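## Task

Rotate the black die until its top face shows 1 and set it down entirely on the mat. All other dice must still show the numbers they show now, and every die must rest flat on its own, not held in place by the robot. Finish by releasing the die and moving the grippers away.

## Robot and tools

Robot: two six-joint UR12e-type arms, left_arm and right_arm, each carrying a two-finger parallel gripper (50 mm maximum opening) and a wrist camera. The names are labels only; they do not refer to sides of any image. Bases in the scene frame: left_arm at (+0.078, +0.625, 0) m, quat_wxyz (+1.000, 0, 0, -0.029); right_arm at (+0.017, -0.559, 0) m, quat_wxyz (+0.997, 0, 0, +0.082).

Scene frame: origin on the table surface midway between the arms, +z up, +x out across the table, left_arm toward +y. Result poses use this frame. The gripper's own axes: fingers extend along +z, close along x; a flat camera plate juts about 9 cm toward the gripper's -y. end_effector_position is the point midway between the pads; fingertips go 17.5 mm past it. Printed hand positions can be somewhat off, more so when the arm reaches far.

Tool execute_actions takes "actions", a list holding at most one item, and optional "pictures" (boolean; images come by default). An empty list just reports the state. A wait item is {"steps": N}, N up to 300 control steps of 1/30 s each, counted from the previous result. A motion item is {"rows": [...], "steps": N}: 1 to 15 rows, N up to 15 (default 15); one row per step, the last row repeating if rows run out. A rejected call moves nothing.

Each row is one flat list of 18 numbers covering both arms, even if only one moves: left_arm first, then right_arm. Per arm: six absolute joint target angles in radians (shoulder pan, shoulder lift, elbow, wrist 1, wrist 2, wrist 3, same order as the Joint positions line), then gripper position, force_limit, speed, each in [-1, 1]. Joint ranges: left_arm pan -3.142..3.142, lift -6.283..6.283, elbow 0.000..3.142, wrists -6.283..6.283 each; right_arm pan 0.000..6.283, lift -6.283..6.283, elbow -3.142..0.000, wrists -6.283..6.283. A target more than 0.010 rad beyond a range end, and farther out than the joint's last reported angle, gets the call refused. True ends may differ by up to 0.010 rad; targets past them are clipped and a "joint sent to its limit" line may appear, possibly referring to an earlier action.

Motion is smoothed (about 0.17 s lag) and speed-limited. Each step the sent target stays within 0.383 rad of the measured angle for pan and lift, 0.575 rad for elbow and wrists, and the joint set is scaled back if it would move the gripper more than 100 mm from where it is. Big moves therefore take several calls; the arm may not have arrived when a result returns. Between calls the arms keep heading to the last row sent until motion settles or a step is HELD.

Gripper numbers (absolute, not offsets): position +1 fully open, about -0.65 pads touching; send -1 to grasp, closing until something blocks. force_limit per pad: -1 about 20 N, 0 about 102 N, +1 about 185 N (actual may be up to 17% more). speed of opening change: -1 20 mm/s, 0 85, +1 150. To leave a gripper unchanged, repeat its previous three values; 0 is a real command. New force or speed apply only after the position changes by at least 0.01; open first for a gentler regrip. position_measured counts: opening ≈ (250 - position_measured) x 0.202 mm. Turning only wrist 3 swings the pad midpoint around a 25 mm radius circle.

object_status: 0 moving; 1 blocked while opening; 2 blocked while closing (a grip); 3 reached target or pads met (likely empty). Confirm 2 after closing. Any new position resets it to 0 briefly. If grip is lost the fingers reclose, except after gripping at force_limit -1, where 2 may persist with nothing held. Gripping an immovable off-center object weakens over time.

Result lines: per-arm state with end_effector_position (m), end_effector_quat_wxyz, linear and angular velocity; Joint positions and Joint velocities (rad, rad/s); joint torques (offset, scaled, noisy, not zero in free air); Wrist force and Wrist torque in the end effector's axes (offset up to about 5.5 N, noise up to 3.4 N, saturating near 100 N; points back into the arm when pressing; "no reading" is fine). "joint command not followed" means a clearance check altered joint targets; HELD marks steps whose row was not fully sent. MOTOR HOT warns from 70 °C; at 85 °C the arm brakes until cool (OVER-TEMPERATURE FAULT).

zoom_image: {"camera", "region": [x0, y0, x1, y1]} in pixels from the top-left, region at most 504x504, of cam_head_left or cam_head_right (672x504) or cam_left_wrist or cam_right_wrist (616x616 fisheye). read_manual returns only URDF licence text. finished_scene {"scene": n} ends the current scene irrevocably and reports success; the next task then appears.

Avoid: knocking dice or anything off the table; arms colliding or pressing on each other; contact forces of 150 N or joint torques at load limits (pan/lift 313, elbow 142, wrists 51.3 N m), which freeze the arm for 10 s; drops, slams and hard shoves; holding loads long enough to overheat. Occasional external tugs may disturb a held or loose object. Release and retract before finishing.

Each tool is called after ">>>" in YAML: its name, and indented under it one key for each argument.

## Session

>>> execute_actions:
  actions: []

Scene clock: 0.00 s of 4500.00 s.
left_arm: end_effector_position=(+0.6340, +0.5066, +0.2577) position_measured=3 object_status=3 end_effector_quat_wxyz=(-0.174, +0.564, +0.499, +0.634) end_effector_velocity=(+0.001, -0.001, +0.001) end_effector_angular_velocity=(-0.002, -0.002, -0.001) | right_arm: end_effector_position=(+0.1287, -0.0336, +0.2392) position_measured=3 object_status=3 end_effector_quat_wxyz=(-0.475, +0.753, -0.417, +0.183) end_effector_velocity=(+0.001, -0.001, -0.001) end_effector_angular_velocity=(-0.001, -0.001, -0.000)
Joint positions: left_arm=[-0.998 -1.473  2.169 -0.983 -0.496 -1.774] | right_arm=[ 5.324 -1.178 -2.663 -1.012  0.508 -1.27 ]
Joint velocities: left_arm=[-0.    -0.001 -0.001  0.     0.001 -0.001] | right_arm=[-0.    -0.    -0.001 -0.     0.     0.   ]
Joint torques (N m, as the arm reports them, + toward a larger angle): no reading
Motor temperatures (°C, as the motors report them): left_arm=[27 32 32 39 36 41] | right_arm=[32 31 31 34 39 36]
Wrist force (N, on the end effector, along its own x y z axes, offset not removed): no reading
Wrist torque (N m, same axes, about the end effector's origin, offset not removed): no reading

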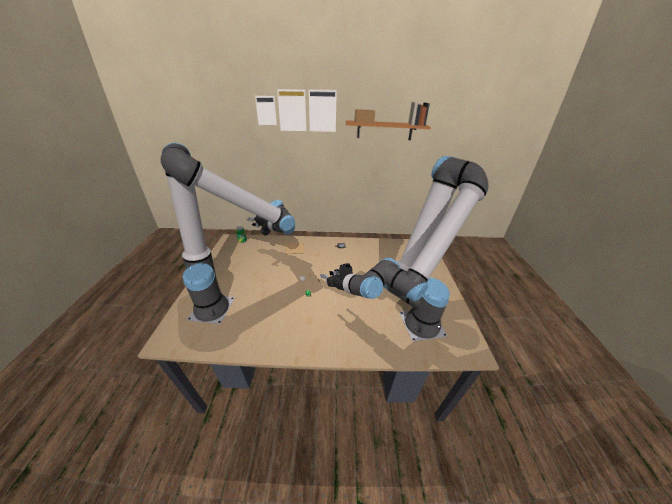

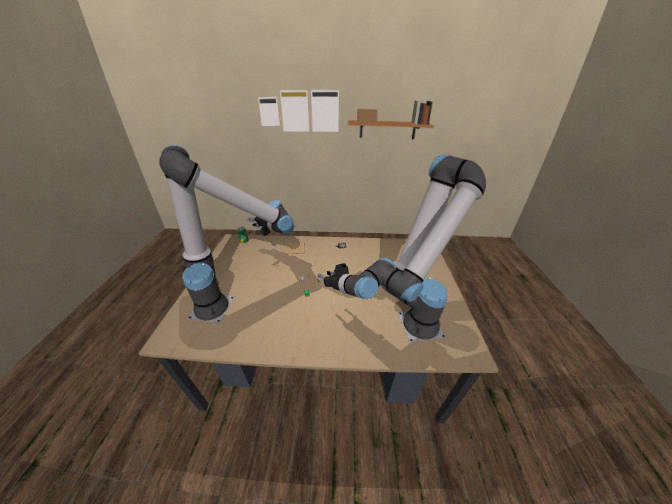

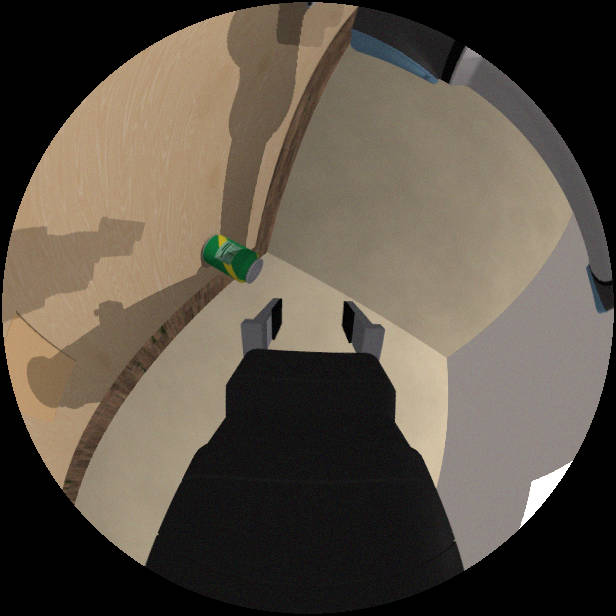

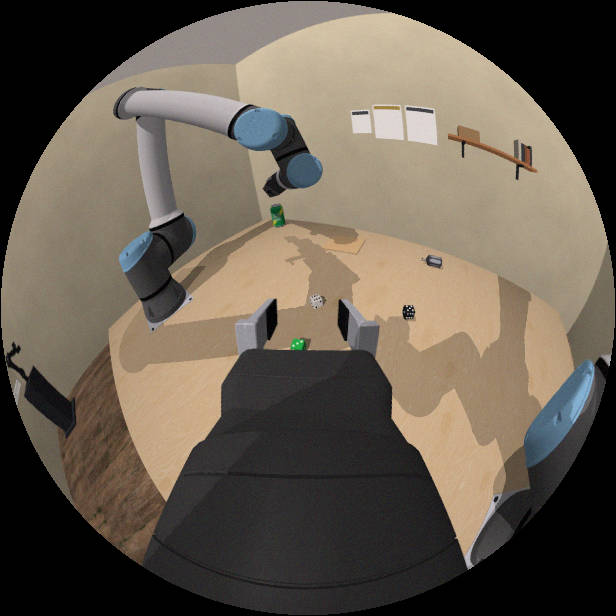

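>>> zoom_image:
  camera: "cam_right_wrist"
  region: [380, 290, 440, 335]

>>> zoom_image:
  camera: "cam_head_left"
  region: [220, 200, 420, 330]

>>> zoom_image:
  camera: "cam_right_wrist"
  region: [260, 200, 460, 360]

Region (380, 290, 440, 335) of cam_right_wrist's 616x616 image, scaled by 8.400, with more detail than that image has; it fills the top 378 rows of this view, and the rest is white.

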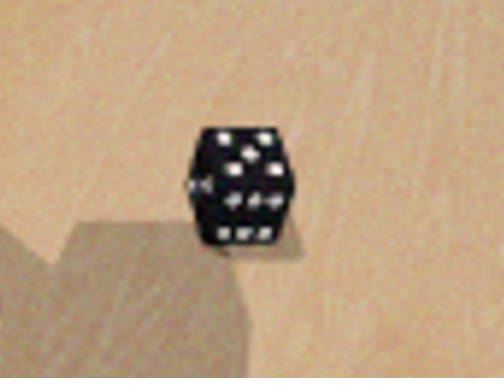

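Region (220, 200, 420, 330) of cam_head_left's 672x504 image, scaled by 2.520, with more detail than that image has; it fills the top 328 rows of this view, and the rest is white.

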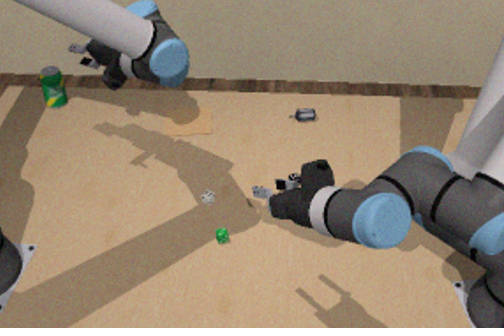

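Region (260, 200, 460, 360) of cam_right_wrist's 616x616 image, scaled by 2.520, with more detail than that image has; it fills the top 403 rows of this view, and the rest is white.

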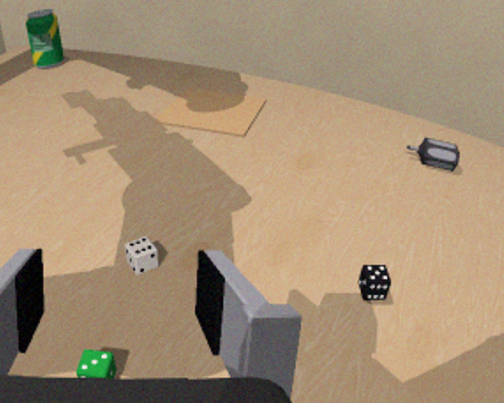

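>>> execute_actions:
  actions:
    - {"rows":[[-1.0,-1.42,1.95,-1.85,-1.6,-1.65,1,-0.5,0,5.324,-1.178,-2.663,-1.012,0.508,-1.27,1,0,0]],"steps":15}
  pictures: false

>>> execute_actions:
  actions:
    - {"rows":[[-1.003,-1.3,1.93,-2.2,-2.356,-1.571,1,-0.5,0,5.324,-1.178,-2.663,-1.012,0.508,-1.27,1,0,0]],"steps":15}
  pictures: false

Scene clock: 91.83 s of 4500.00 s.
left_arm: end_effector_position=(+0.5740, +0.3018, +0.1758) position_measured=3 object_status=3 end_effector_quat_wxyz=(-0.112, +0.483, +0.810, +0.314) end_effector_velocity=(-0.223, -0.492, -0.117) end_effector_angular_velocity=(-1.592, +0.654, +0.731) | right_arm: end_effector_position=(+0.1286, -0.0335, +0.2394) position_measured=3 object_status=3 end_effector_quat_wxyz=(-0.475, +0.753, -0.418, +0.182) end_effector_velocity=(+0.000, -0.000, +0.000) end_effector_angular_velocity=(+0.001, +0.002, -0.000)
Joint positions: left_arm=[-1.    -1.43   1.994 -1.584 -1.151 -1.674] | right_arm=[ 5.324 -1.178 -2.663 -1.012  0.508 -1.27 ]
Joint velocities: left_arm=[-0.001  0.037 -0.17  -0.97  -1.535  0.091] | right_arm=[-0.     0.001  0.     0.     0.     0.   ]
Joint torques (N m, as the arm reports them, + toward a larger angle): left_arm=[ -7.09 -38.6  -60.56  -6.27  -5.03   2.89] | right_arm=[-9.99 17.15 49.01  3.6   0.49  3.97]
Motor temperatures (°C, as the motors report them): left_arm=[27 32 32 39 36 41] | right_arm=[32 31 31 34 39 36]
Wrist force (N, on the end effector, along its own x y z axes, offset not removed): left_arm=[1.3 -5.3 5.4] | right_arm=[1.9 0.8 -1.2]
Wrist torque (N m, same axes, about the end effector's origin, offset not removed): left_arm=[-0.73 -0.32 0.06] | right_arm=[0.19 -0.22 -0.14]
Steps of this call (steps 1 to 90: nothing new was sent; then 88.33 s passed at rest; steps 91 to 105: all 15 steps of this action). Readings (joint positions | what the end effector reports):
91: left_arm=[-0.998 -1.473 2.169 -0.983 -0.496 -1.773] | right_arm=[5.324 -1.178 -2.663 -1.012 0.508 -1.270] | left_arm position_measured=3 object_status=3 | right_arm position_measured=3 object_status=3
92: left_arm=[-0.998 -1.468 2.162 -0.991 -0.505 -1.766] | right_arm=[5.324 -1.178 -2.663 -1.012 0.508 -1.270] | left_arm position_measured=3 object_status=3 | right_arm position_measured=3 object_status=3
94: left_arm=[-0.999 -1.457 2.115 -1.065 -0.578 -1.739] | right_arm=[5.324 -1.178 -2.663 -1.012 0.508 -1.270] | left_arm position_measured=3 object_status=3 | right_arm position_measured=3 object_status=3
98: left_arm=[-0.999 -1.442 2.049 -1.289 -0.802 -1.703] | right_arm=[5.324 -1.178 -2.663 -1.012 0.508 -1.270] | left_arm position_measured=3 object_status=3 | right_arm position_measured=3 object_status=3
105: the state above

Scene clock: 92.33 s of 4500.00 s.
left_arm: end_effector_position=(+0.4738, +0.0454, +0.1546) position_measured=3 object_status=3 end_effector_quat_wxyz=(-0.129, +0.481, +0.862, -0.095) end_effector_velocity=(-0.304, -0.419, +0.179) end_effector_angular_velocity=(-1.277, +1.205, +0.119) | right_arm: end_effector_position=(+0.1286, -0.0335, +0.2394) position_measured=3 object_status=3 end_effector_quat_wxyz=(-0.475, +0.753, -0.418, +0.182) end_effector_velocity=(+0.000, -0.000, -0.000) end_effector_angular_velocity=(+0.001, -0.000, -0.000)
Joint positions: left_arm=[-1.002 -1.329  1.943 -2.06  -1.869 -1.593] | right_arm=[ 5.324 -1.178 -2.663 -1.012  0.508 -1.27 ]
Joint velocities: left_arm=[-0.003  0.123 -0.054 -0.568 -1.678  0.091] | right_arm=[-0.     0.    -0.001  0.001 -0.     0.   ]
Joint torques (N m, as the arm reports them, + toward a larger angle): left_arm=[ -2.73 -49.17 -58.47  -7.97  -8.47   2.22] | right_arm=[-9.55 16.01 51.52  2.7   0.89  4.45]
Motor temperatures (°C, as the motors report them): left_arm=[27 32 32 39 36 41] | right_arm=[32 31 31 34 39 36]
Wrist force (N, on the end effector, along its own x y z axes, offset not removed): left_arm=[-0.6 -1.2 -0.9] | right_arm=[1.2 0.3 -2.6]
Wrist torque (N m, same axes, about the end effector's origin, offset not removed): left_arm=[-0.22 0.04 0.21] | right_arm=[0.04 -0.13 -0.10]
Steps of this call (steps 1 to 15: all 15 steps of this action). Readings (joint positions | what the end effector reports):
1: left_arm=[-1.000 -1.428 1.989 -1.617 -1.202 -1.671] | right_arm=[5.324 -1.178 -2.663 -1.012 0.508 -1.270] | left_arm position_measured=3 object_status=3 | right_arm position_measured=3 object_status=3
2: left_arm=[-1.000 -1.422 1.984 -1.652 -1.248 -1.664] | right_arm=[5.324 -1.178 -2.663 -1.012 0.508 -1.270] | left_arm position_measured=3 object_status=3 | right_arm position_measured=3 object_status=3
4: left_arm=[-1.000 -1.402 1.975 -1.730 -1.328 -1.649] | right_arm=[5.324 -1.178 -2.663 -1.012 0.508 -1.270] | left_arm position_measured=3 object_status=3 | right_arm position_measured=3 object_status=3
8: left_arm=[-1.001 -1.369 1.961 -1.876 -1.502 -1.624] | right_arm=[5.324 -1.178 -2.663 -1.012 0.508 -1.270] | left_arm position_measured=3 object_status=3 | right_arm position_measured=3 object_status=3
15: the state above

>>> execute_actions:
  actions:
    - {"rows":[[-1.003,-1.15,1.915,-2.336,-2.356,-1.571,1,-0.5,0,5.324,-1.178,-2.663,-1.012,0.508,-1.27,1,0,0]],"steps":15}
  pictures: false

>>> execute_actions:
  actions:
    - {"steps":15}

Scene clock: 98.47 s of 4500.00 s.
left_arm: end_effector_position=(+0.4114, -0.0850, +0.1512) position_measured=3 object_status=3 end_effector_quat_wxyz=(-0.193, +0.467, +0.797, -0.330) end_effector_velocity=(+0.002, -0.003, -0.013) end_effector_angular_velocity=(+0.003, +0.001, +0.001) | right_arm: end_effector_position=(+0.1286, -0.0335, +0.2394) position_measured=3 object_status=3 end_effector_quat_wxyz=(-0.475, +0.753, -0.418, +0.182) end_effector_velocity=(+0.000, +0.000, +0.001) end_effector_angular_velocity=(+0.003, +0.002, -0.000)
Joint positions: left_arm=[-1.003 -1.152  1.915 -2.334 -2.356 -1.571] | right_arm=[ 5.324 -1.178 -2.663 -1.012  0.508 -1.27 ]
Joint velocities: left_arm=[-0.     0.019 -0.001 -0.017  0.001 -0.001] | right_arm=[-0.     0.002  0.     0.001 -0.     0.   ]
Joint torques (N m, as the arm reports them, + toward a larger angle): left_arm=[  1.06 -63.72 -55.68  -8.6    1.24   2.47] | right_arm=[-8.44 14.18 50.27  2.86  0.63  4.08]
Motor temperatures (°C, as the motors report them): left_arm=[27 32 32 39 36 41] | right_arm=[32 31 31 34 39 36]
Wrist force (N, on the end effector, along its own x y z axes, offset not removed): left_arm=[-1.0 -1.4 5.5] | right_arm=[-0.4 -0.3 -2.5]
Wrist torque (N m, same axes, about the end effector's origin, offset not removed): left_arm=[0.13 0.21 -0.07] | right_arm=[-0.16 0.28 -0.07]
Steps of this call (steps 1 to 30: the robot went on to your last target; steps 31 to 90: nothing new was sent; then 2.63 s passed at rest; steps 91 to 105: all 15 steps of this action). Readings (joint positions | what the end effector reports):
91: left_arm=[-1.003 -1.300 1.930 -2.200 -2.356 -1.571] | right_arm=[5.324 -1.178 -2.663 -1.012 0.508 -1.270] | left_arm position_measured=3 object_status=3 | right_arm position_measured=3 object_status=3
92: left_arm=[-1.003 -1.292 1.927 -2.208 -2.356 -1.571] | right_arm=[5.324 -1.178 -2.663 -1.012 0.508 -1.270] | left_arm position_measured=3 object_status=3 | right_arm position_measured=3 object_status=3
94: left_arm=[-1.003 -1.239 1.921 -2.259 -2.356 -1.571] | right_arm=[5.324 -1.178 -2.663 -1.012 0.508 -1.270] | left_arm position_measured=3 object_status=3 | right_arm position_measured=3 object_status=3
98: left_arm=[-1.003 -1.171 1.917 -2.317 -2.356 -1.571] | right_arm=[5.324 -1.178 -2.663 -1.012 0.508 -1.270] | left_arm position_measured=3 object_status=3 | right_arm position_measured=3 object_status=3
105: the state above

Scene clock: 98.97 s of 4500.00 s.
left_arm: end_effector_position=(+0.4116, -0.0853, +0.1500) position_measured=3 object_status=3 end_effector_quat_wxyz=(-0.194, +0.467, +0.797, -0.330) end_effector_velocity=(+0.000, -0.000, +0.000) end_effector_angular_velocity=(-0.000, +0.000, +0.001) | right_arm: end_effector_position=(+0.1286, -0.0335, +0.2394) position_measured=3 object_status=3 end_effector_quat_wxyz=(-0.475, +0.753, -0.418, +0.182) end_effector_velocity=(-0.000, +0.000, +0.000) end_effector_angular_velocity=(-0.000, +0.000, -0.000)
Joint positions: left_arm=[-1.003 -1.15   1.915 -2.336 -2.356 -1.571] | right_arm=[ 5.324 -1.178 -2.663 -1.012  0.508 -1.27 ]
Joint velocities: left_arm=[ 0.     0.    -0.    -0.    -0.    -0.001] | right_arm=[-0.    -0.001  0.001  0.     0.    -0.001]
Joint torques (N m, as the arm reports them, + toward a larger angle): left_arm=[  5.8  -61.21 -55.55  -8.81   1.12   2.38] | right_arm=[-8.6  12.74 50.18  2.72  0.79  4.44]
Motor temperatures (°C, as the motors report them): left_arm=[27 32 32 39 36 41] | right_arm=[32 31 31 34 39 36]
Wrist force (N, on the end effector, along its own x y z axes, offset not removed): left_arm=[-3.0 -2.2 0.4] | right_arm=[3.3 1.2 -1.9]
Wrist torque (N m, same axes, about the end effector's origin, offset not removed): left_arm=[-0.52 0.49 0.04] | right_arm=[0.27 -0.51 -0.15]
Steps of this call (steps 1 to 15: the robot went on to your last target). Readings (joint positions | what the end effector reports):
1: left_arm=[-1.003 -1.151 1.915 -2.335 -2.356 -1.571] | right_arm=[5.324 -1.178 -2.663 -1.012 0.508 -1.270] | left_arm position_measured=3 object_status=3 | right_arm position_measured=3 object_status=3
2: left_arm=[-1.003 -1.151 1.915 -2.335 -2.356 -1.571] | right_arm=[5.324 -1.178 -2.663 -1.012 0.508 -1.270] | left_arm position_measured=3 object_status=3 | right_arm position_measured=3 object_status=3
4: left_arm=[-1.003 -1.150 1.915 -2.336 -2.356 -1.571] | right_arm=[5.324 -1.178 -2.663 -1.012 0.508 -1.270] | left_arm position_measured=3 object_status=3 | right_arm position_measured=3 object_status=3
8: left_arm=[-1.003 -1.150 1.915 -2.336 -2.356 -1.571] | right_arm=[5.324 -1.178 -2.663 -1.012 0.508 -1.270] | left_arm position_measured=3 object_status=3 | right_arm position_measured=3 object_status=3
15: the state above
All arms were judged still, so your last target was given up. Only a new action makes them travel on or press farther. Fingers that are still opening or closing keep moving.

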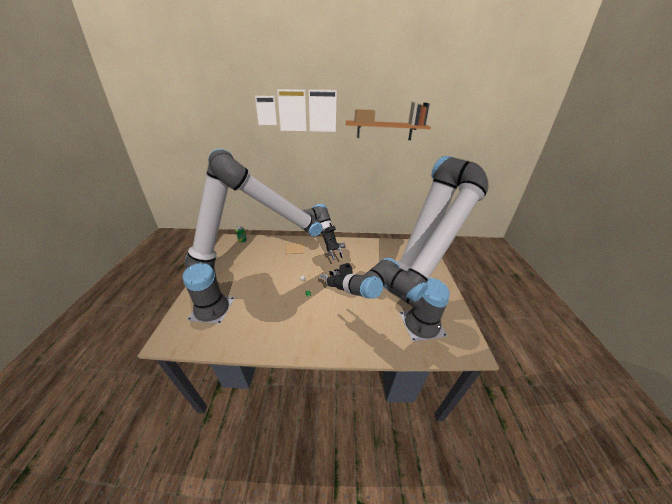

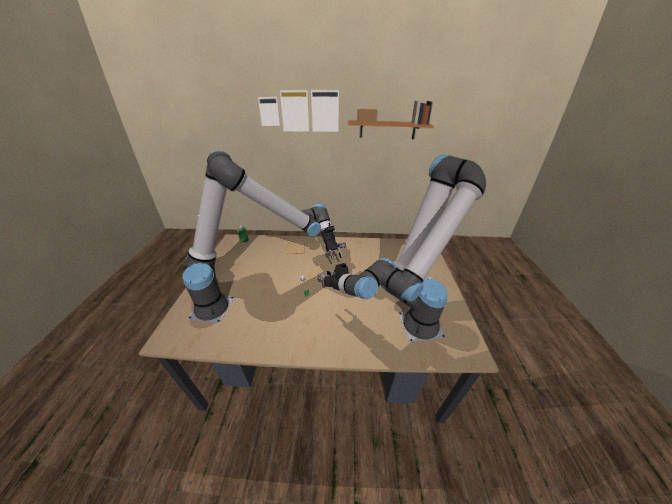

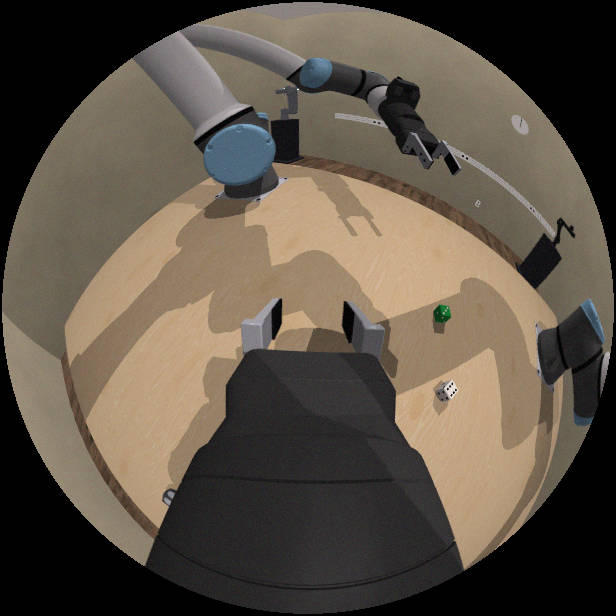

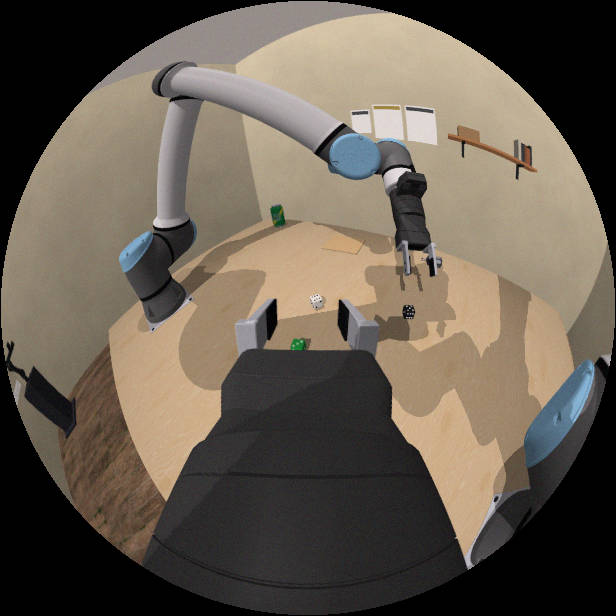

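>>> zoom_image:
  camera: "cam_right_wrist"
  region: [370, 220, 470, 330]

Region (370, 220, 470, 330) of cam_right_wrist's 616x616 image, scaled by 4.582, with more detail than that image has; it fills the left 458 columns of this view, and the rest is white.

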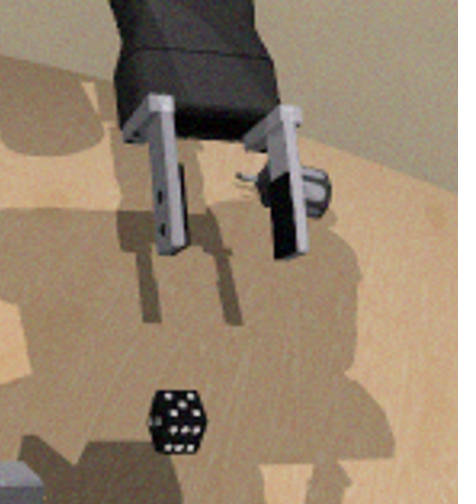

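>>> execute_actions:
  actions:
    - {"rows":[[-0.985,-1.129,1.92,-2.362,-2.356,-1.571,1,-0.5,0,5.324,-1.178,-2.663,-1.012,0.508,-1.27,1,0,0],[-0.96,-1.098,1.926,-2.4,-2.356,-1.571,1,-0.5,0,5.324,-1.178,-2.663,-1.012,0.508,-1.27,1,0,0],[-0.96,-1.098,1.926,-2.4,-2.356,-1.571,1,-0.5,0,5.324,-1.178,-2.663,-1.012,0.508,-1.27,1,0,0],[-0.915,-1.0445,1.938,-2.464,-2.356,-1.571,1,-0.5,0,5.324,-1.178,-2.663,-1.012,0.508,-1.27,1,0,0]],"steps":15}
  pictures: false

>>> execute_actions:
  actions:
    - {"steps":12}

Scene clock: 128.63 s of 4500.00 s.
left_arm: end_effector_position=(+0.4734, -0.0567, +0.0724) position_measured=3 object_status=3 end_effector_quat_wxyz=(-0.179, +0.433, +0.816, -0.338) end_effector_velocity=(+0.013, +0.006, -0.014) end_effector_angular_velocity=(-0.003, -0.002, +0.019) | right_arm: end_effector_position=(+0.1286, -0.0335, +0.2394) position_measured=3 object_status=3 end_effector_quat_wxyz=(-0.475, +0.753, -0.418, +0.182) end_effector_velocity=(-0.000, +0.000, +0.000) end_effector_angular_velocity=(-0.001, -0.000, +0.001)
Joint positions: left_arm=[-0.917 -1.047  1.938 -2.461 -2.356 -1.571] | right_arm=[ 5.324 -1.178 -2.663 -1.012  0.508 -1.27 ]
Joint velocities: left_arm=[ 0.018  0.02   0.003 -0.027 -0.    -0.001] | right_arm=[-0.     0.     0.001 -0.001  0.    -0.001]
Joint torques (N m, as the arm reports them, + toward a larger angle): left_arm=[  4.34 -65.83 -23.6   -7.62  -3.31   2.16] | right_arm=[-8.53 13.85 51.21  2.83  0.45  4.19]
Motor temperatures (°C, as the motors report them): left_arm=[27 32 32 39 36 41] | right_arm=[32 31 31 34 39 36]
Wrist force (N, on the end effector, along its own x y z axes, offset not removed): left_arm=[4.5 0.8 -3.8] | right_arm=[-0.1 -0.7 -2.3]
Wrist torque (N m, same axes, about the end effector's origin, offset not removed): left_arm=[0.11 -0.74 0.09] | right_arm=[-0.09 0.13 -0.10]
Steps of this call (steps 1 to 90: nothing new was sent; then 26.17 s passed at rest; steps 91 to 105: all 15 steps of this action). Readings (joint positions | what the end effector reports):
91: left_arm=[-1.003 -1.150 1.915 -2.336 -2.356 -1.571] | right_arm=[5.324 -1.178 -2.663 -1.012 0.508 -1.270] | left_arm position_measured=3 object_status=3 | right_arm position_measured=3 object_status=3
92: left_arm=[-1.000 -1.146 1.916 -2.341 -2.356 -1.571] | right_arm=[5.324 -1.178 -2.663 -1.012 0.508 -1.270] | left_arm position_measured=3 object_status=3 | right_arm position_measured=3 object_status=3
94: left_arm=[-0.983 -1.127 1.920 -2.364 -2.356 -1.571] | right_arm=[5.324 -1.178 -2.663 -1.012 0.508 -1.270] | left_arm position_measured=3 object_status=3 | right_arm position_measured=3 object_status=3
98: left_arm=[-0.935 -1.069 1.933 -2.433 -2.356 -1.571] | right_arm=[5.324 -1.178 -2.663 -1.012 0.508 -1.270] | left_arm position_measured=3 object_status=3 | right_arm position_measured=3 object_status=3
105: the state above

Scene clock: 129.03 s of 4500.00 s.
left_arm: end_effector_position=(+0.4745, -0.0560, +0.0709) position_measured=3 object_status=3 end_effector_quat_wxyz=(-0.179, +0.432, +0.817, -0.338) end_effector_velocity=(+0.000, -0.000, +0.000) end_effector_angular_velocity=(-0.001, +0.000, +0.001) | right_arm: end_effector_position=(+0.1286, -0.0335, +0.2394) position_measured=3 object_status=3 end_effector_quat_wxyz=(-0.475, +0.753, -0.418, +0.182) end_effector_velocity=(+0.000, -0.000, -0.001) end_effector_angular_velocity=(-0.001, -0.001, -0.000)
Joint positions: left_arm=[-0.915 -1.045  1.938 -2.464 -2.356 -1.571] | right_arm=[ 5.324 -1.178 -2.663 -1.012  0.508 -1.27 ]
Joint velocities: left_arm=[ 0.    -0.    -0.    -0.001 -0.001 -0.001] | right_arm=[-0.    -0.001 -0.001  0.    -0.     0.   ]
Joint torques (N m, as the arm reports them, + toward a larger angle): left_arm=[  6.38 -62.46 -21.33  -8.89  -6.     3.07] | right_arm=[-9.09 12.43 50.27  3.23  0.71  4.81]
Motor temperatures (°C, as the motors report them): left_arm=[27 32 32 39 36 41] | right_arm=[32 31 31 34 39 36]
Wrist force (N, on the end effector, along its own x y z axes, offset not removed): left_arm=[0.4 -0.3 -2.0] | right_arm=[2.9 0.9 -3.6]
Wrist torque (N m, same axes, about the end effector's origin, offset not removed): left_arm=[-0.05 0.09 0.09] | right_arm=[0.17 -0.45 -0.12]
Steps of this call (steps 1 to 12: the robot went on to your last target). Readings (joint positions | what the end effector reports):
1: left_arm=[-0.916 -1.046 1.938 -2.462 -2.356 -1.571] | right_arm=[5.324 -1.178 -2.663 -1.012 0.508 -1.270] | left_arm position_measured=3 object_status=3 | right_arm position_measured=3 object_status=3
2: left_arm=[-0.916 -1.046 1.938 -2.463 -2.356 -1.571] | right_arm=[5.324 -1.178 -2.663 -1.012 0.508 -1.270] | left_arm position_measured=3 object_status=3 | right_arm position_measured=3 object_status=3
4: left_arm=[-0.915 -1.045 1.938 -2.463 -2.356 -1.571] | right_arm=[5.324 -1.178 -2.663 -1.012 0.508 -1.270] | left_arm position_measured=3 object_status=3 | right_arm position_measured=3 object_status=3
8: left_arm=[-0.915 -1.045 1.938 -2.464 -2.356 -1.571] | right_arm=[5.324 -1.178 -2.663 -1.012 0.508 -1.270] | left_arm position_measured=3 object_status=3 | right_arm position_measured=3 object_status=3
12: the state above

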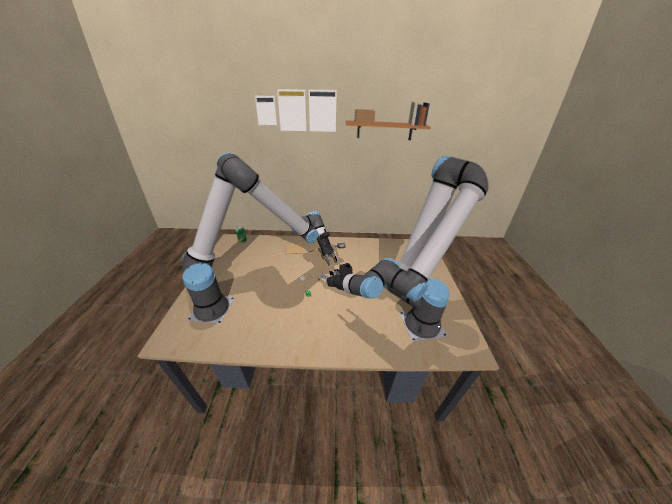

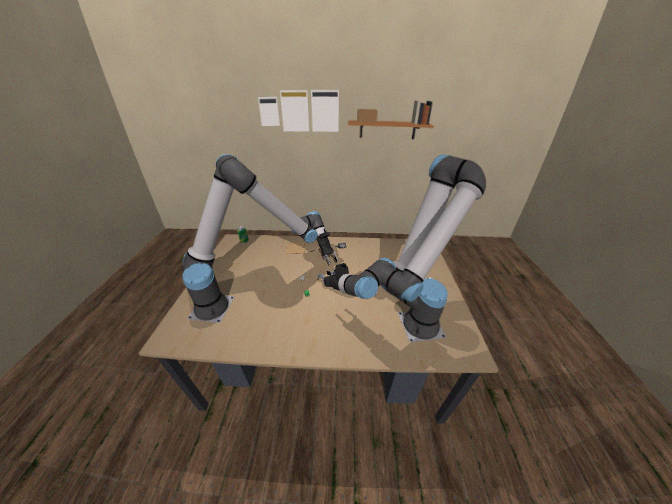

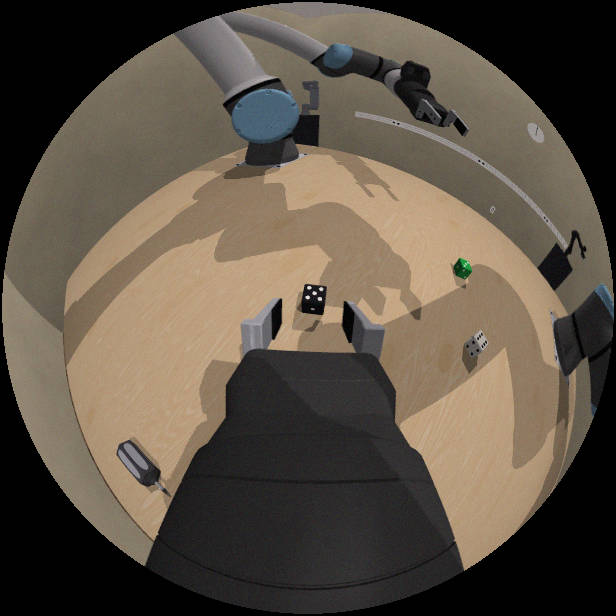

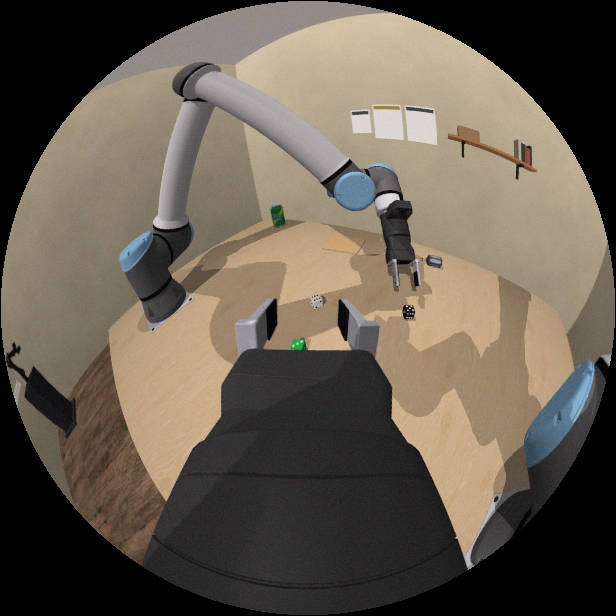

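>>> zoom_image:
  camera: "cam_left_wrist"
  region: [240, 260, 390, 360]

Region (240, 260, 390, 360) of cam_left_wrist's 616x616 image, scaled by 3.360, with more detail than that image has.

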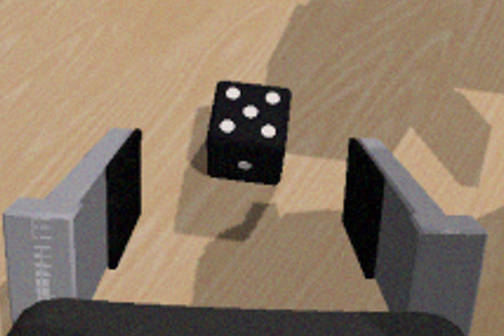

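>>> execute_actions:
  actions:
    - {"rows":[[-0.926,-1.031,1.94,-2.48,-2.356,-1.571,1,-0.5,0,5.324,-1.178,-2.663,-1.012,0.508,-1.27,1,0,0],[-0.937,-1.018,1.942,-2.495,-2.356,-1.571,1,-0.5,0,5.324,-1.178,-2.663,-1.012,0.508,-1.27,1,0,0],[-0.948,-1.005,1.9445,-2.51,-2.356,-1.571,1,-0.5,0,5.324,-1.178,-2.663,-1.012,0.508,-1.27,1,0,0],[-0.9585,-0.9913,1.9466,-2.526,-2.356,-1.571,1,-0.5,0,5.324,-1.178,-2.663,-1.012,0.508,-1.27,1,0,0]],"steps":15}
  pictures: false

>>> execute_actions:
  actions:
    - {"steps":10}

>>> zoom_image:
  camera: "cam_left_wrist"
  region: [240, 260, 390, 360]

>>> zoom_image:
  camera: "cam_right_wrist"
  region: [370, 260, 450, 335]

Scene clock: 156.80 s of 4500.00 s.
left_arm: end_effector_position=(+0.4449, -0.0719, +0.0332) position_measured=3 object_status=3 end_effector_quat_wxyz=(-0.186, +0.449, +0.807, -0.334) end_effector_velocity=(-0.005, -0.003, -0.006) end_effector_angular_velocity=(-0.002, -0.000, -0.008) | right_arm: end_effector_position=(+0.1286, -0.0335, +0.2394) position_measured=3 object_status=3 end_effector_quat_wxyz=(-0.475, +0.753, -0.418, +0.182) end_effector_velocity=(+0.000, +0.000, +0.000) end_effector_angular_velocity=(-0.000, -0.000, +0.000)
Joint positions: left_arm=[-0.958 -0.992  1.946 -2.525 -2.356 -1.571] | right_arm=[ 5.324 -1.178 -2.663 -1.012  0.508 -1.27 ]
Joint velocities: left_arm=[-0.008  0.009  0.001 -0.011 -0.001  0.001] | right_arm=[-0.    -0.    -0.     0.001 -0.    -0.001]
Joint torques (N m, as the arm reports them, + toward a larger angle): left_arm=[ -9.06 -65.19 -19.55  -8.41  -5.34   2.27] | right_arm=[-10.89  10.01  50.38   2.69   0.7    4.24]
Motor temperatures (°C, as the motors report them): left_arm=[27 32 32 39 36 41] | right_arm=[32 31 32 34 39 36]
Wrist force (N, on the end effector, along its own x y z axes, offset not removed): left_arm=[2.5 -7.7 3.6] | right_arm=[0.0 -1.2 -4.2]
Wrist torque (N m, same axes, about the end effector's origin, offset not removed): left_arm=[-1.02 -0.42 -0.20] | right_arm=[-0.30 0.12 -0.05]
Steps of this call (steps 1 to 15: the robot went on to your last target; steps 16 to 90: nothing new was sent; then 24.27 s passed at rest; steps 91 to 105: all 15 steps of this action). Readings (joint positions | what the end effector reports):
91: left_arm=[-0.915 -1.044 1.938 -2.464 -2.356 -1.571] | right_arm=[5.324 -1.178 -2.663 -1.012 0.508 -1.270] | left_arm position_measured=3 object_status=3 | right_arm position_measured=3 object_status=3
92: left_arm=[-0.917 -1.042 1.938 -2.467 -2.356 -1.571] | right_arm=[5.324 -1.178 -2.663 -1.012 0.508 -1.270] | left_arm position_measured=3 object_status=3 | right_arm position_measured=3 object_status=3
94: left_arm=[-0.927 -1.030 1.940 -2.481 -2.356 -1.571] | right_arm=[5.324 -1.178 -2.663 -1.012 0.508 -1.270] | left_arm position_measured=3 object_status=3 | right_arm position_measured=3 object_status=3
98: left_arm=[-0.950 -1.002 1.945 -2.514 -2.356 -1.571] | right_arm=[5.324 -1.178 -2.663 -1.012 0.508 -1.270] | left_arm position_measured=3 object_status=3 | right_arm position_measured=3 object_status=3
105: the state above

Scene clock: 157.13 s of 4500.00 s.
left_arm: end_effector_position=(+0.4444, -0.0722, +0.0325) position_measured=3 object_status=3 end_effector_quat_wxyz=(-0.186, +0.449, +0.807, -0.334) end_effector_velocity=(-0.001, +0.001, -0.001) end_effector_angular_velocity=(+0.001, -0.000, -0.001) | right_arm: end_effector_position=(+0.1286, -0.0335, +0.2394) position_measured=3 object_status=3 end_effector_quat_wxyz=(-0.475, +0.753, -0.418, +0.182) end_effector_velocity=(+0.001, -0.001, -0.000) end_effector_angular_velocity=(+0.001, +0.001, -0.000)
Joint positions: left_arm=[-0.958 -0.991  1.947 -2.526 -2.356 -1.571] | right_arm=[ 5.324 -1.178 -2.663 -1.012  0.508 -1.27 ]
Joint velocities: left_arm=[-0.     0.     0.001 -0.     0.001  0.001] | right_arm=[-0.     0.002 -0.001  0.     0.     0.   ]
Joint torques (N m, as the arm reports them, + toward a larger angle): left_arm=[ -9.46 -66.25 -19.41  -8.82  -5.48   2.64] | right_arm=[-8.93 13.42 50.13  2.95  0.8   4.02]
Motor temperatures (°C, as the motors report them): left_arm=[27 32 32 39 36 41] | right_arm=[32 31 32 34 39 36]
Wrist force (N, on the end effector, along its own x y z axes, offset not removed): left_arm=[5.8 0.8 3.0] | right_arm=[-0.2 -0.1 -1.9]
Wrist torque (N m, same axes, about the end effector's origin, offset not removed): left_arm=[0.17 -1.15 -0.18] | right_arm=[-0.09 0.10 -0.02]
Steps of this call (steps 1 to 10: the robot went on to your last target). Readings (joint positions | what the end effector reports):
1: left_arm=[-0.958 -0.992 1.946 -2.525 -2.356 -1.571] | right_arm=[5.324 -1.178 -2.663 -1.012 0.508 -1.270] | left_arm position_measured=3 object_status=3 | right_arm position_measured=3 object_status=3
2: left_arm=[-0.958 -0.992 1.947 -2.525 -2.356 -1.571] | right_arm=[5.324 -1.178 -2.663 -1.012 0.508 -1.270] | left_arm position_measured=3 object_status=3 | right_arm position_measured=3 object_status=3
4: left_arm=[-0.958 -0.992 1.947 -2.526 -2.356 -1.571] | right_arm=[5.324 -1.178 -2.663 -1.012 0.508 -1.270] | left_arm position_measured=3 object_status=3 | right_arm position_measured=3 object_status=3
8: left_arm=[-0.958 -0.991 1.947 -2.526 -2.356 -1.571] | right_arm=[5.324 -1.178 -2.663 -1.012 0.508 -1.270] | left_arm position_measured=3 object_status=3 | right_arm position_measured=3 object_status=3
10: the state above

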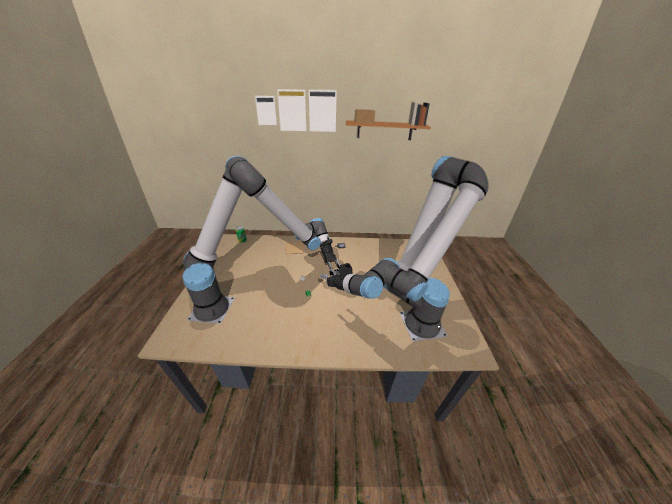

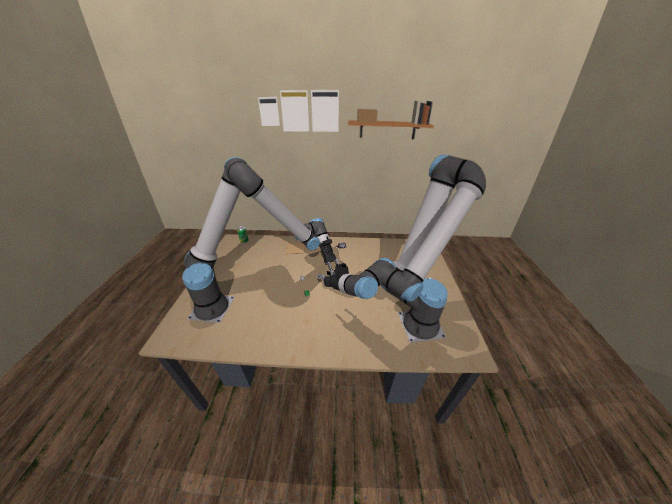

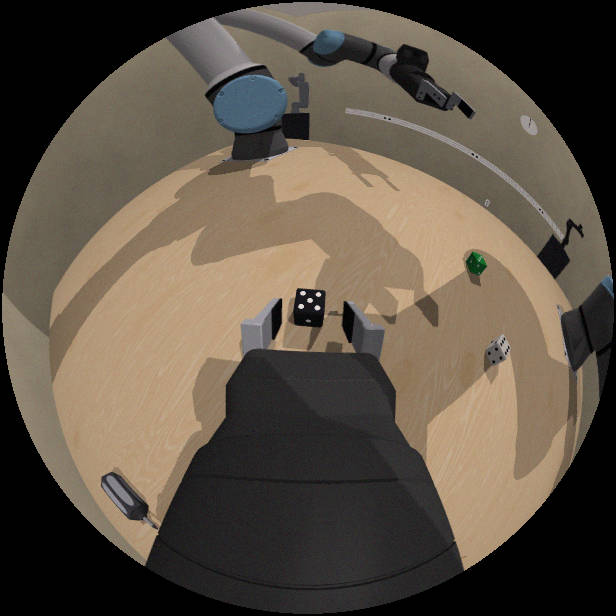

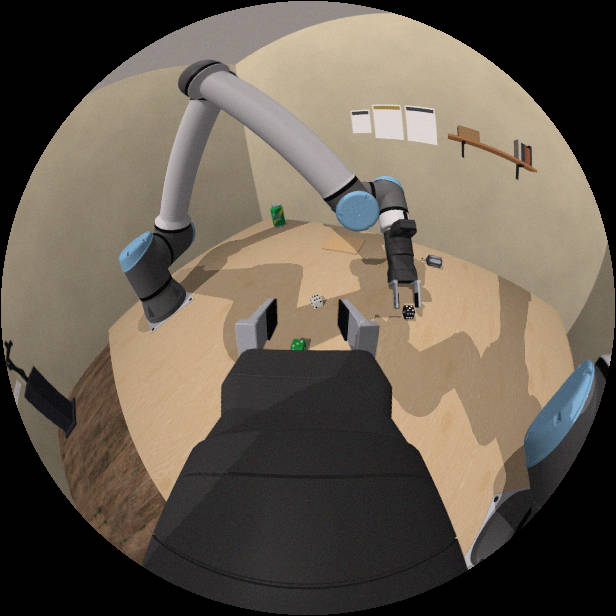

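Region (240, 260, 390, 360) of cam_left_wrist's 616x616 image, scaled by 3.360, with more detail than that image has.

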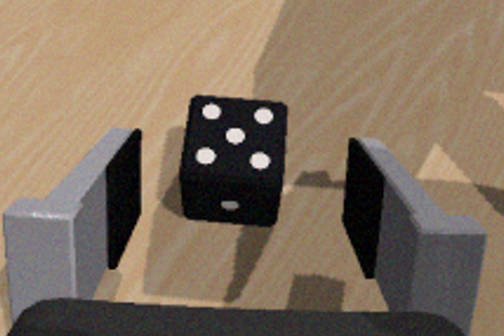

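Region (370, 260, 450, 335) of cam_right_wrist's 616x616 image, scaled by 6.300, with more detail than that image has; it fills the top 472 rows of this view, and the rest is white.

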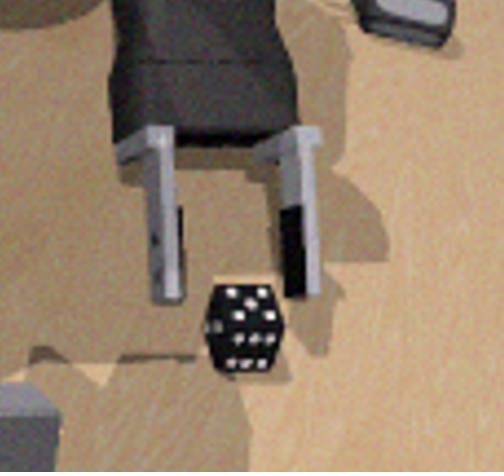

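>>> execute_actions:
  actions:
    - {"rows":[[-0.961,-0.987,1.9445,-2.529,-2.356,-1.571,1,-0.5,0,5.324,-1.178,-2.663,-1.012,0.508,-1.27,1,0,0],[-0.964,-0.983,1.943,-2.532,-2.356,-1.571,1,-0.5,0,5.324,-1.178,-2.663,-1.012,0.508,-1.27,1,0,0],[-0.967,-0.979,1.942,-2.535,-2.356,-1.571,1,-0.5,0,5.324,-1.178,-2.663,-1.012,0.508,-1.27,1,0,0],[-0.9694,-0.9745,1.9417,-2.538,-2.356,-1.571,1,-0.5,0,5.324,-1.178,-2.663,-1.012,0.508,-1.27,1,0,0]],"steps":15}

>>> zoom_image:
  camera: "cam_left_wrist"
  region: [240, 260, 390, 360]

>>> zoom_image:
  camera: "cam_right_wrist"
  region: [370, 260, 450, 335]

Scene clock: 169.80 s of 4500.00 s.
left_arm: end_effector_position=(+0.4384, -0.0786, +0.0231) position_measured=3 object_status=3 end_effector_quat_wxyz=(-0.188, +0.454, +0.805, -0.333) end_effector_velocity=(-0.001, -0.002, +0.000) end_effector_angular_velocity=(-0.003, -0.001, -0.002) | right_arm: end_effector_position=(+0.1286, -0.0335, +0.2394) position_measured=3 object_status=3 end_effector_quat_wxyz=(-0.475, +0.753, -0.418, +0.182) end_effector_velocity=(-0.000, +0.000, +0.000) end_effector_angular_velocity=(-0.001, -0.000, +0.000)
Joint positions: left_arm=[-0.969 -0.975  1.942 -2.538 -2.356 -1.571] | right_arm=[ 5.324 -1.178 -2.663 -1.012  0.508 -1.27 ]
Joint velocities: left_arm=[-0.002  0.001 -0.001 -0.003 -0.001  0.   ] | right_arm=[ 0.    -0.     0.001 -0.     0.    -0.001]
Joint torques (N m, as the arm reports them, + toward a larger angle): left_arm=[-10.98 -65.5  -47.7   -9.02  -1.76   2.05] | right_arm=[-9.49 14.73 50.65  2.68  0.62  4.15]
Motor temperatures (°C, as the motors report them): left_arm=[27 32 32 39 36 41] | right_arm=[32 31 32 34 39 36]
Wrist force (N, on the end effector, along its own x y z axes, offset not removed): left_arm=[-2.5 -1.5 -0.6] | right_arm=[3.3 -0.7 -4.8]
Wrist torque (N m, same axes, about the end effector's origin, offset not removed): left_arm=[-0.17 0.47 0.18] | right_arm=[-0.17 -0.52 -0.18]
Steps of this call (steps 1 to 15: the robot went on to your last target; steps 16 to 90: nothing new was sent; then 9.17 s passed at rest; steps 91 to 105: all 15 steps of this action). Readings (joint positions | what the end effector reports):
91: left_arm=[-0.959 -0.991 1.947 -2.526 -2.356 -1.571] | right_arm=[5.324 -1.178 -2.663 -1.012 0.508 -1.270] | left_arm position_measured=3 object_status=3 | right_arm position_measured=3 object_status=3
92: left_arm=[-0.959 -0.990 1.946 -2.527 -2.356 -1.571] | right_arm=[5.324 -1.178 -2.663 -1.012 0.508 -1.270] | left_arm position_measured=3 object_status=3 | right_arm position_measured=3 object_status=3
94: left_arm=[-0.962 -0.986 1.945 -2.530 -2.356 -1.571] | right_arm=[5.324 -1.178 -2.663 -1.012 0.508 -1.270] | left_arm position_measured=3 object_status=3 | right_arm position_measured=3 object_status=3
98: left_arm=[-0.967 -0.978 1.943 -2.536 -2.356 -1.571] | right_arm=[5.324 -1.178 -2.663 -1.012 0.508 -1.270] | left_arm position_measured=3 object_status=3 | right_arm position_measured=3 object_status=3
105: the state above

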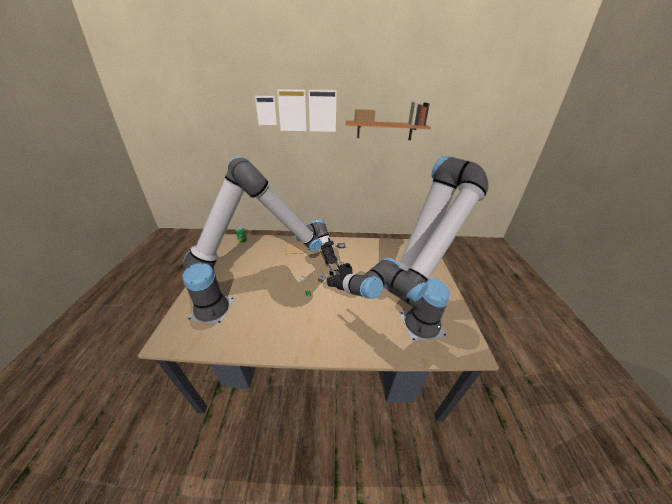

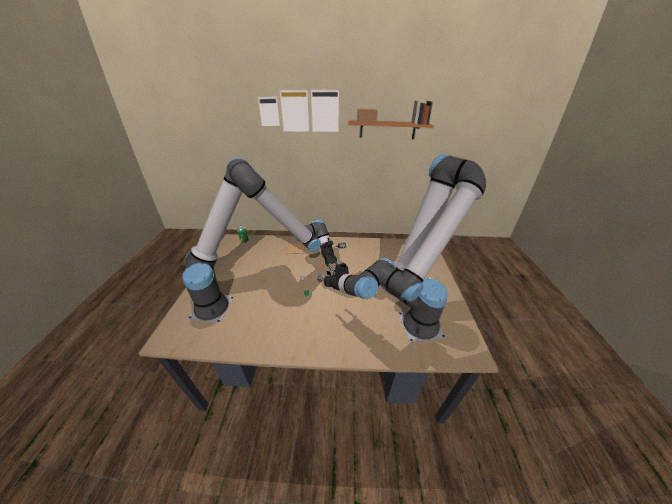

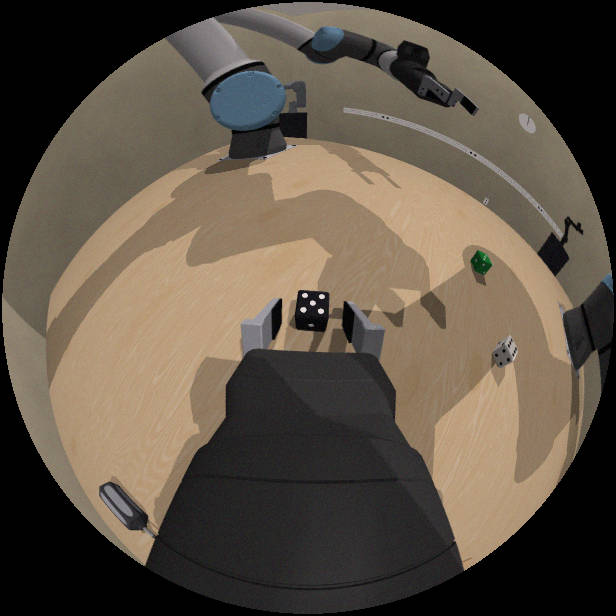

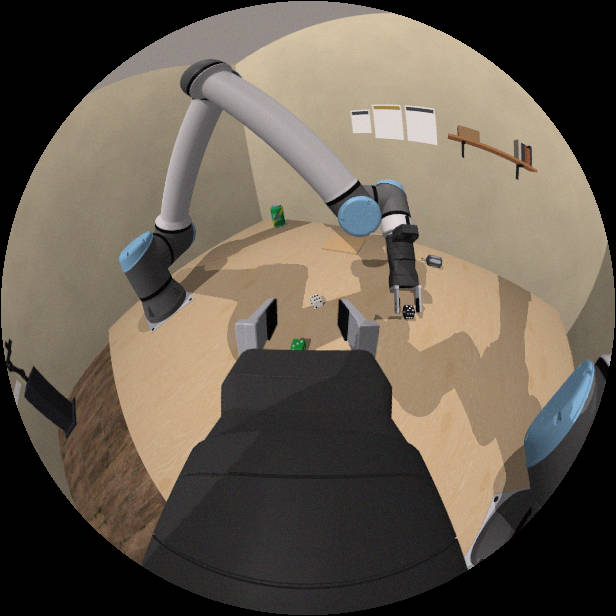

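Region (240, 260, 390, 360) of cam_left_wrist's 616x616 image, scaled by 3.360, with more detail than that image has.

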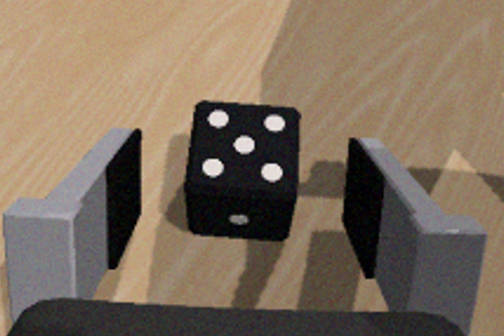

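Region (370, 260, 450, 335) of cam_right_wrist's 616x616 image, scaled by 6.300, with more detail than that image has; it fills the top 472 rows of this view, and the rest is white.

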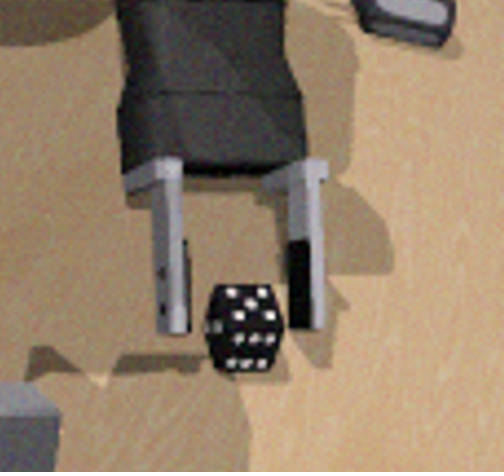

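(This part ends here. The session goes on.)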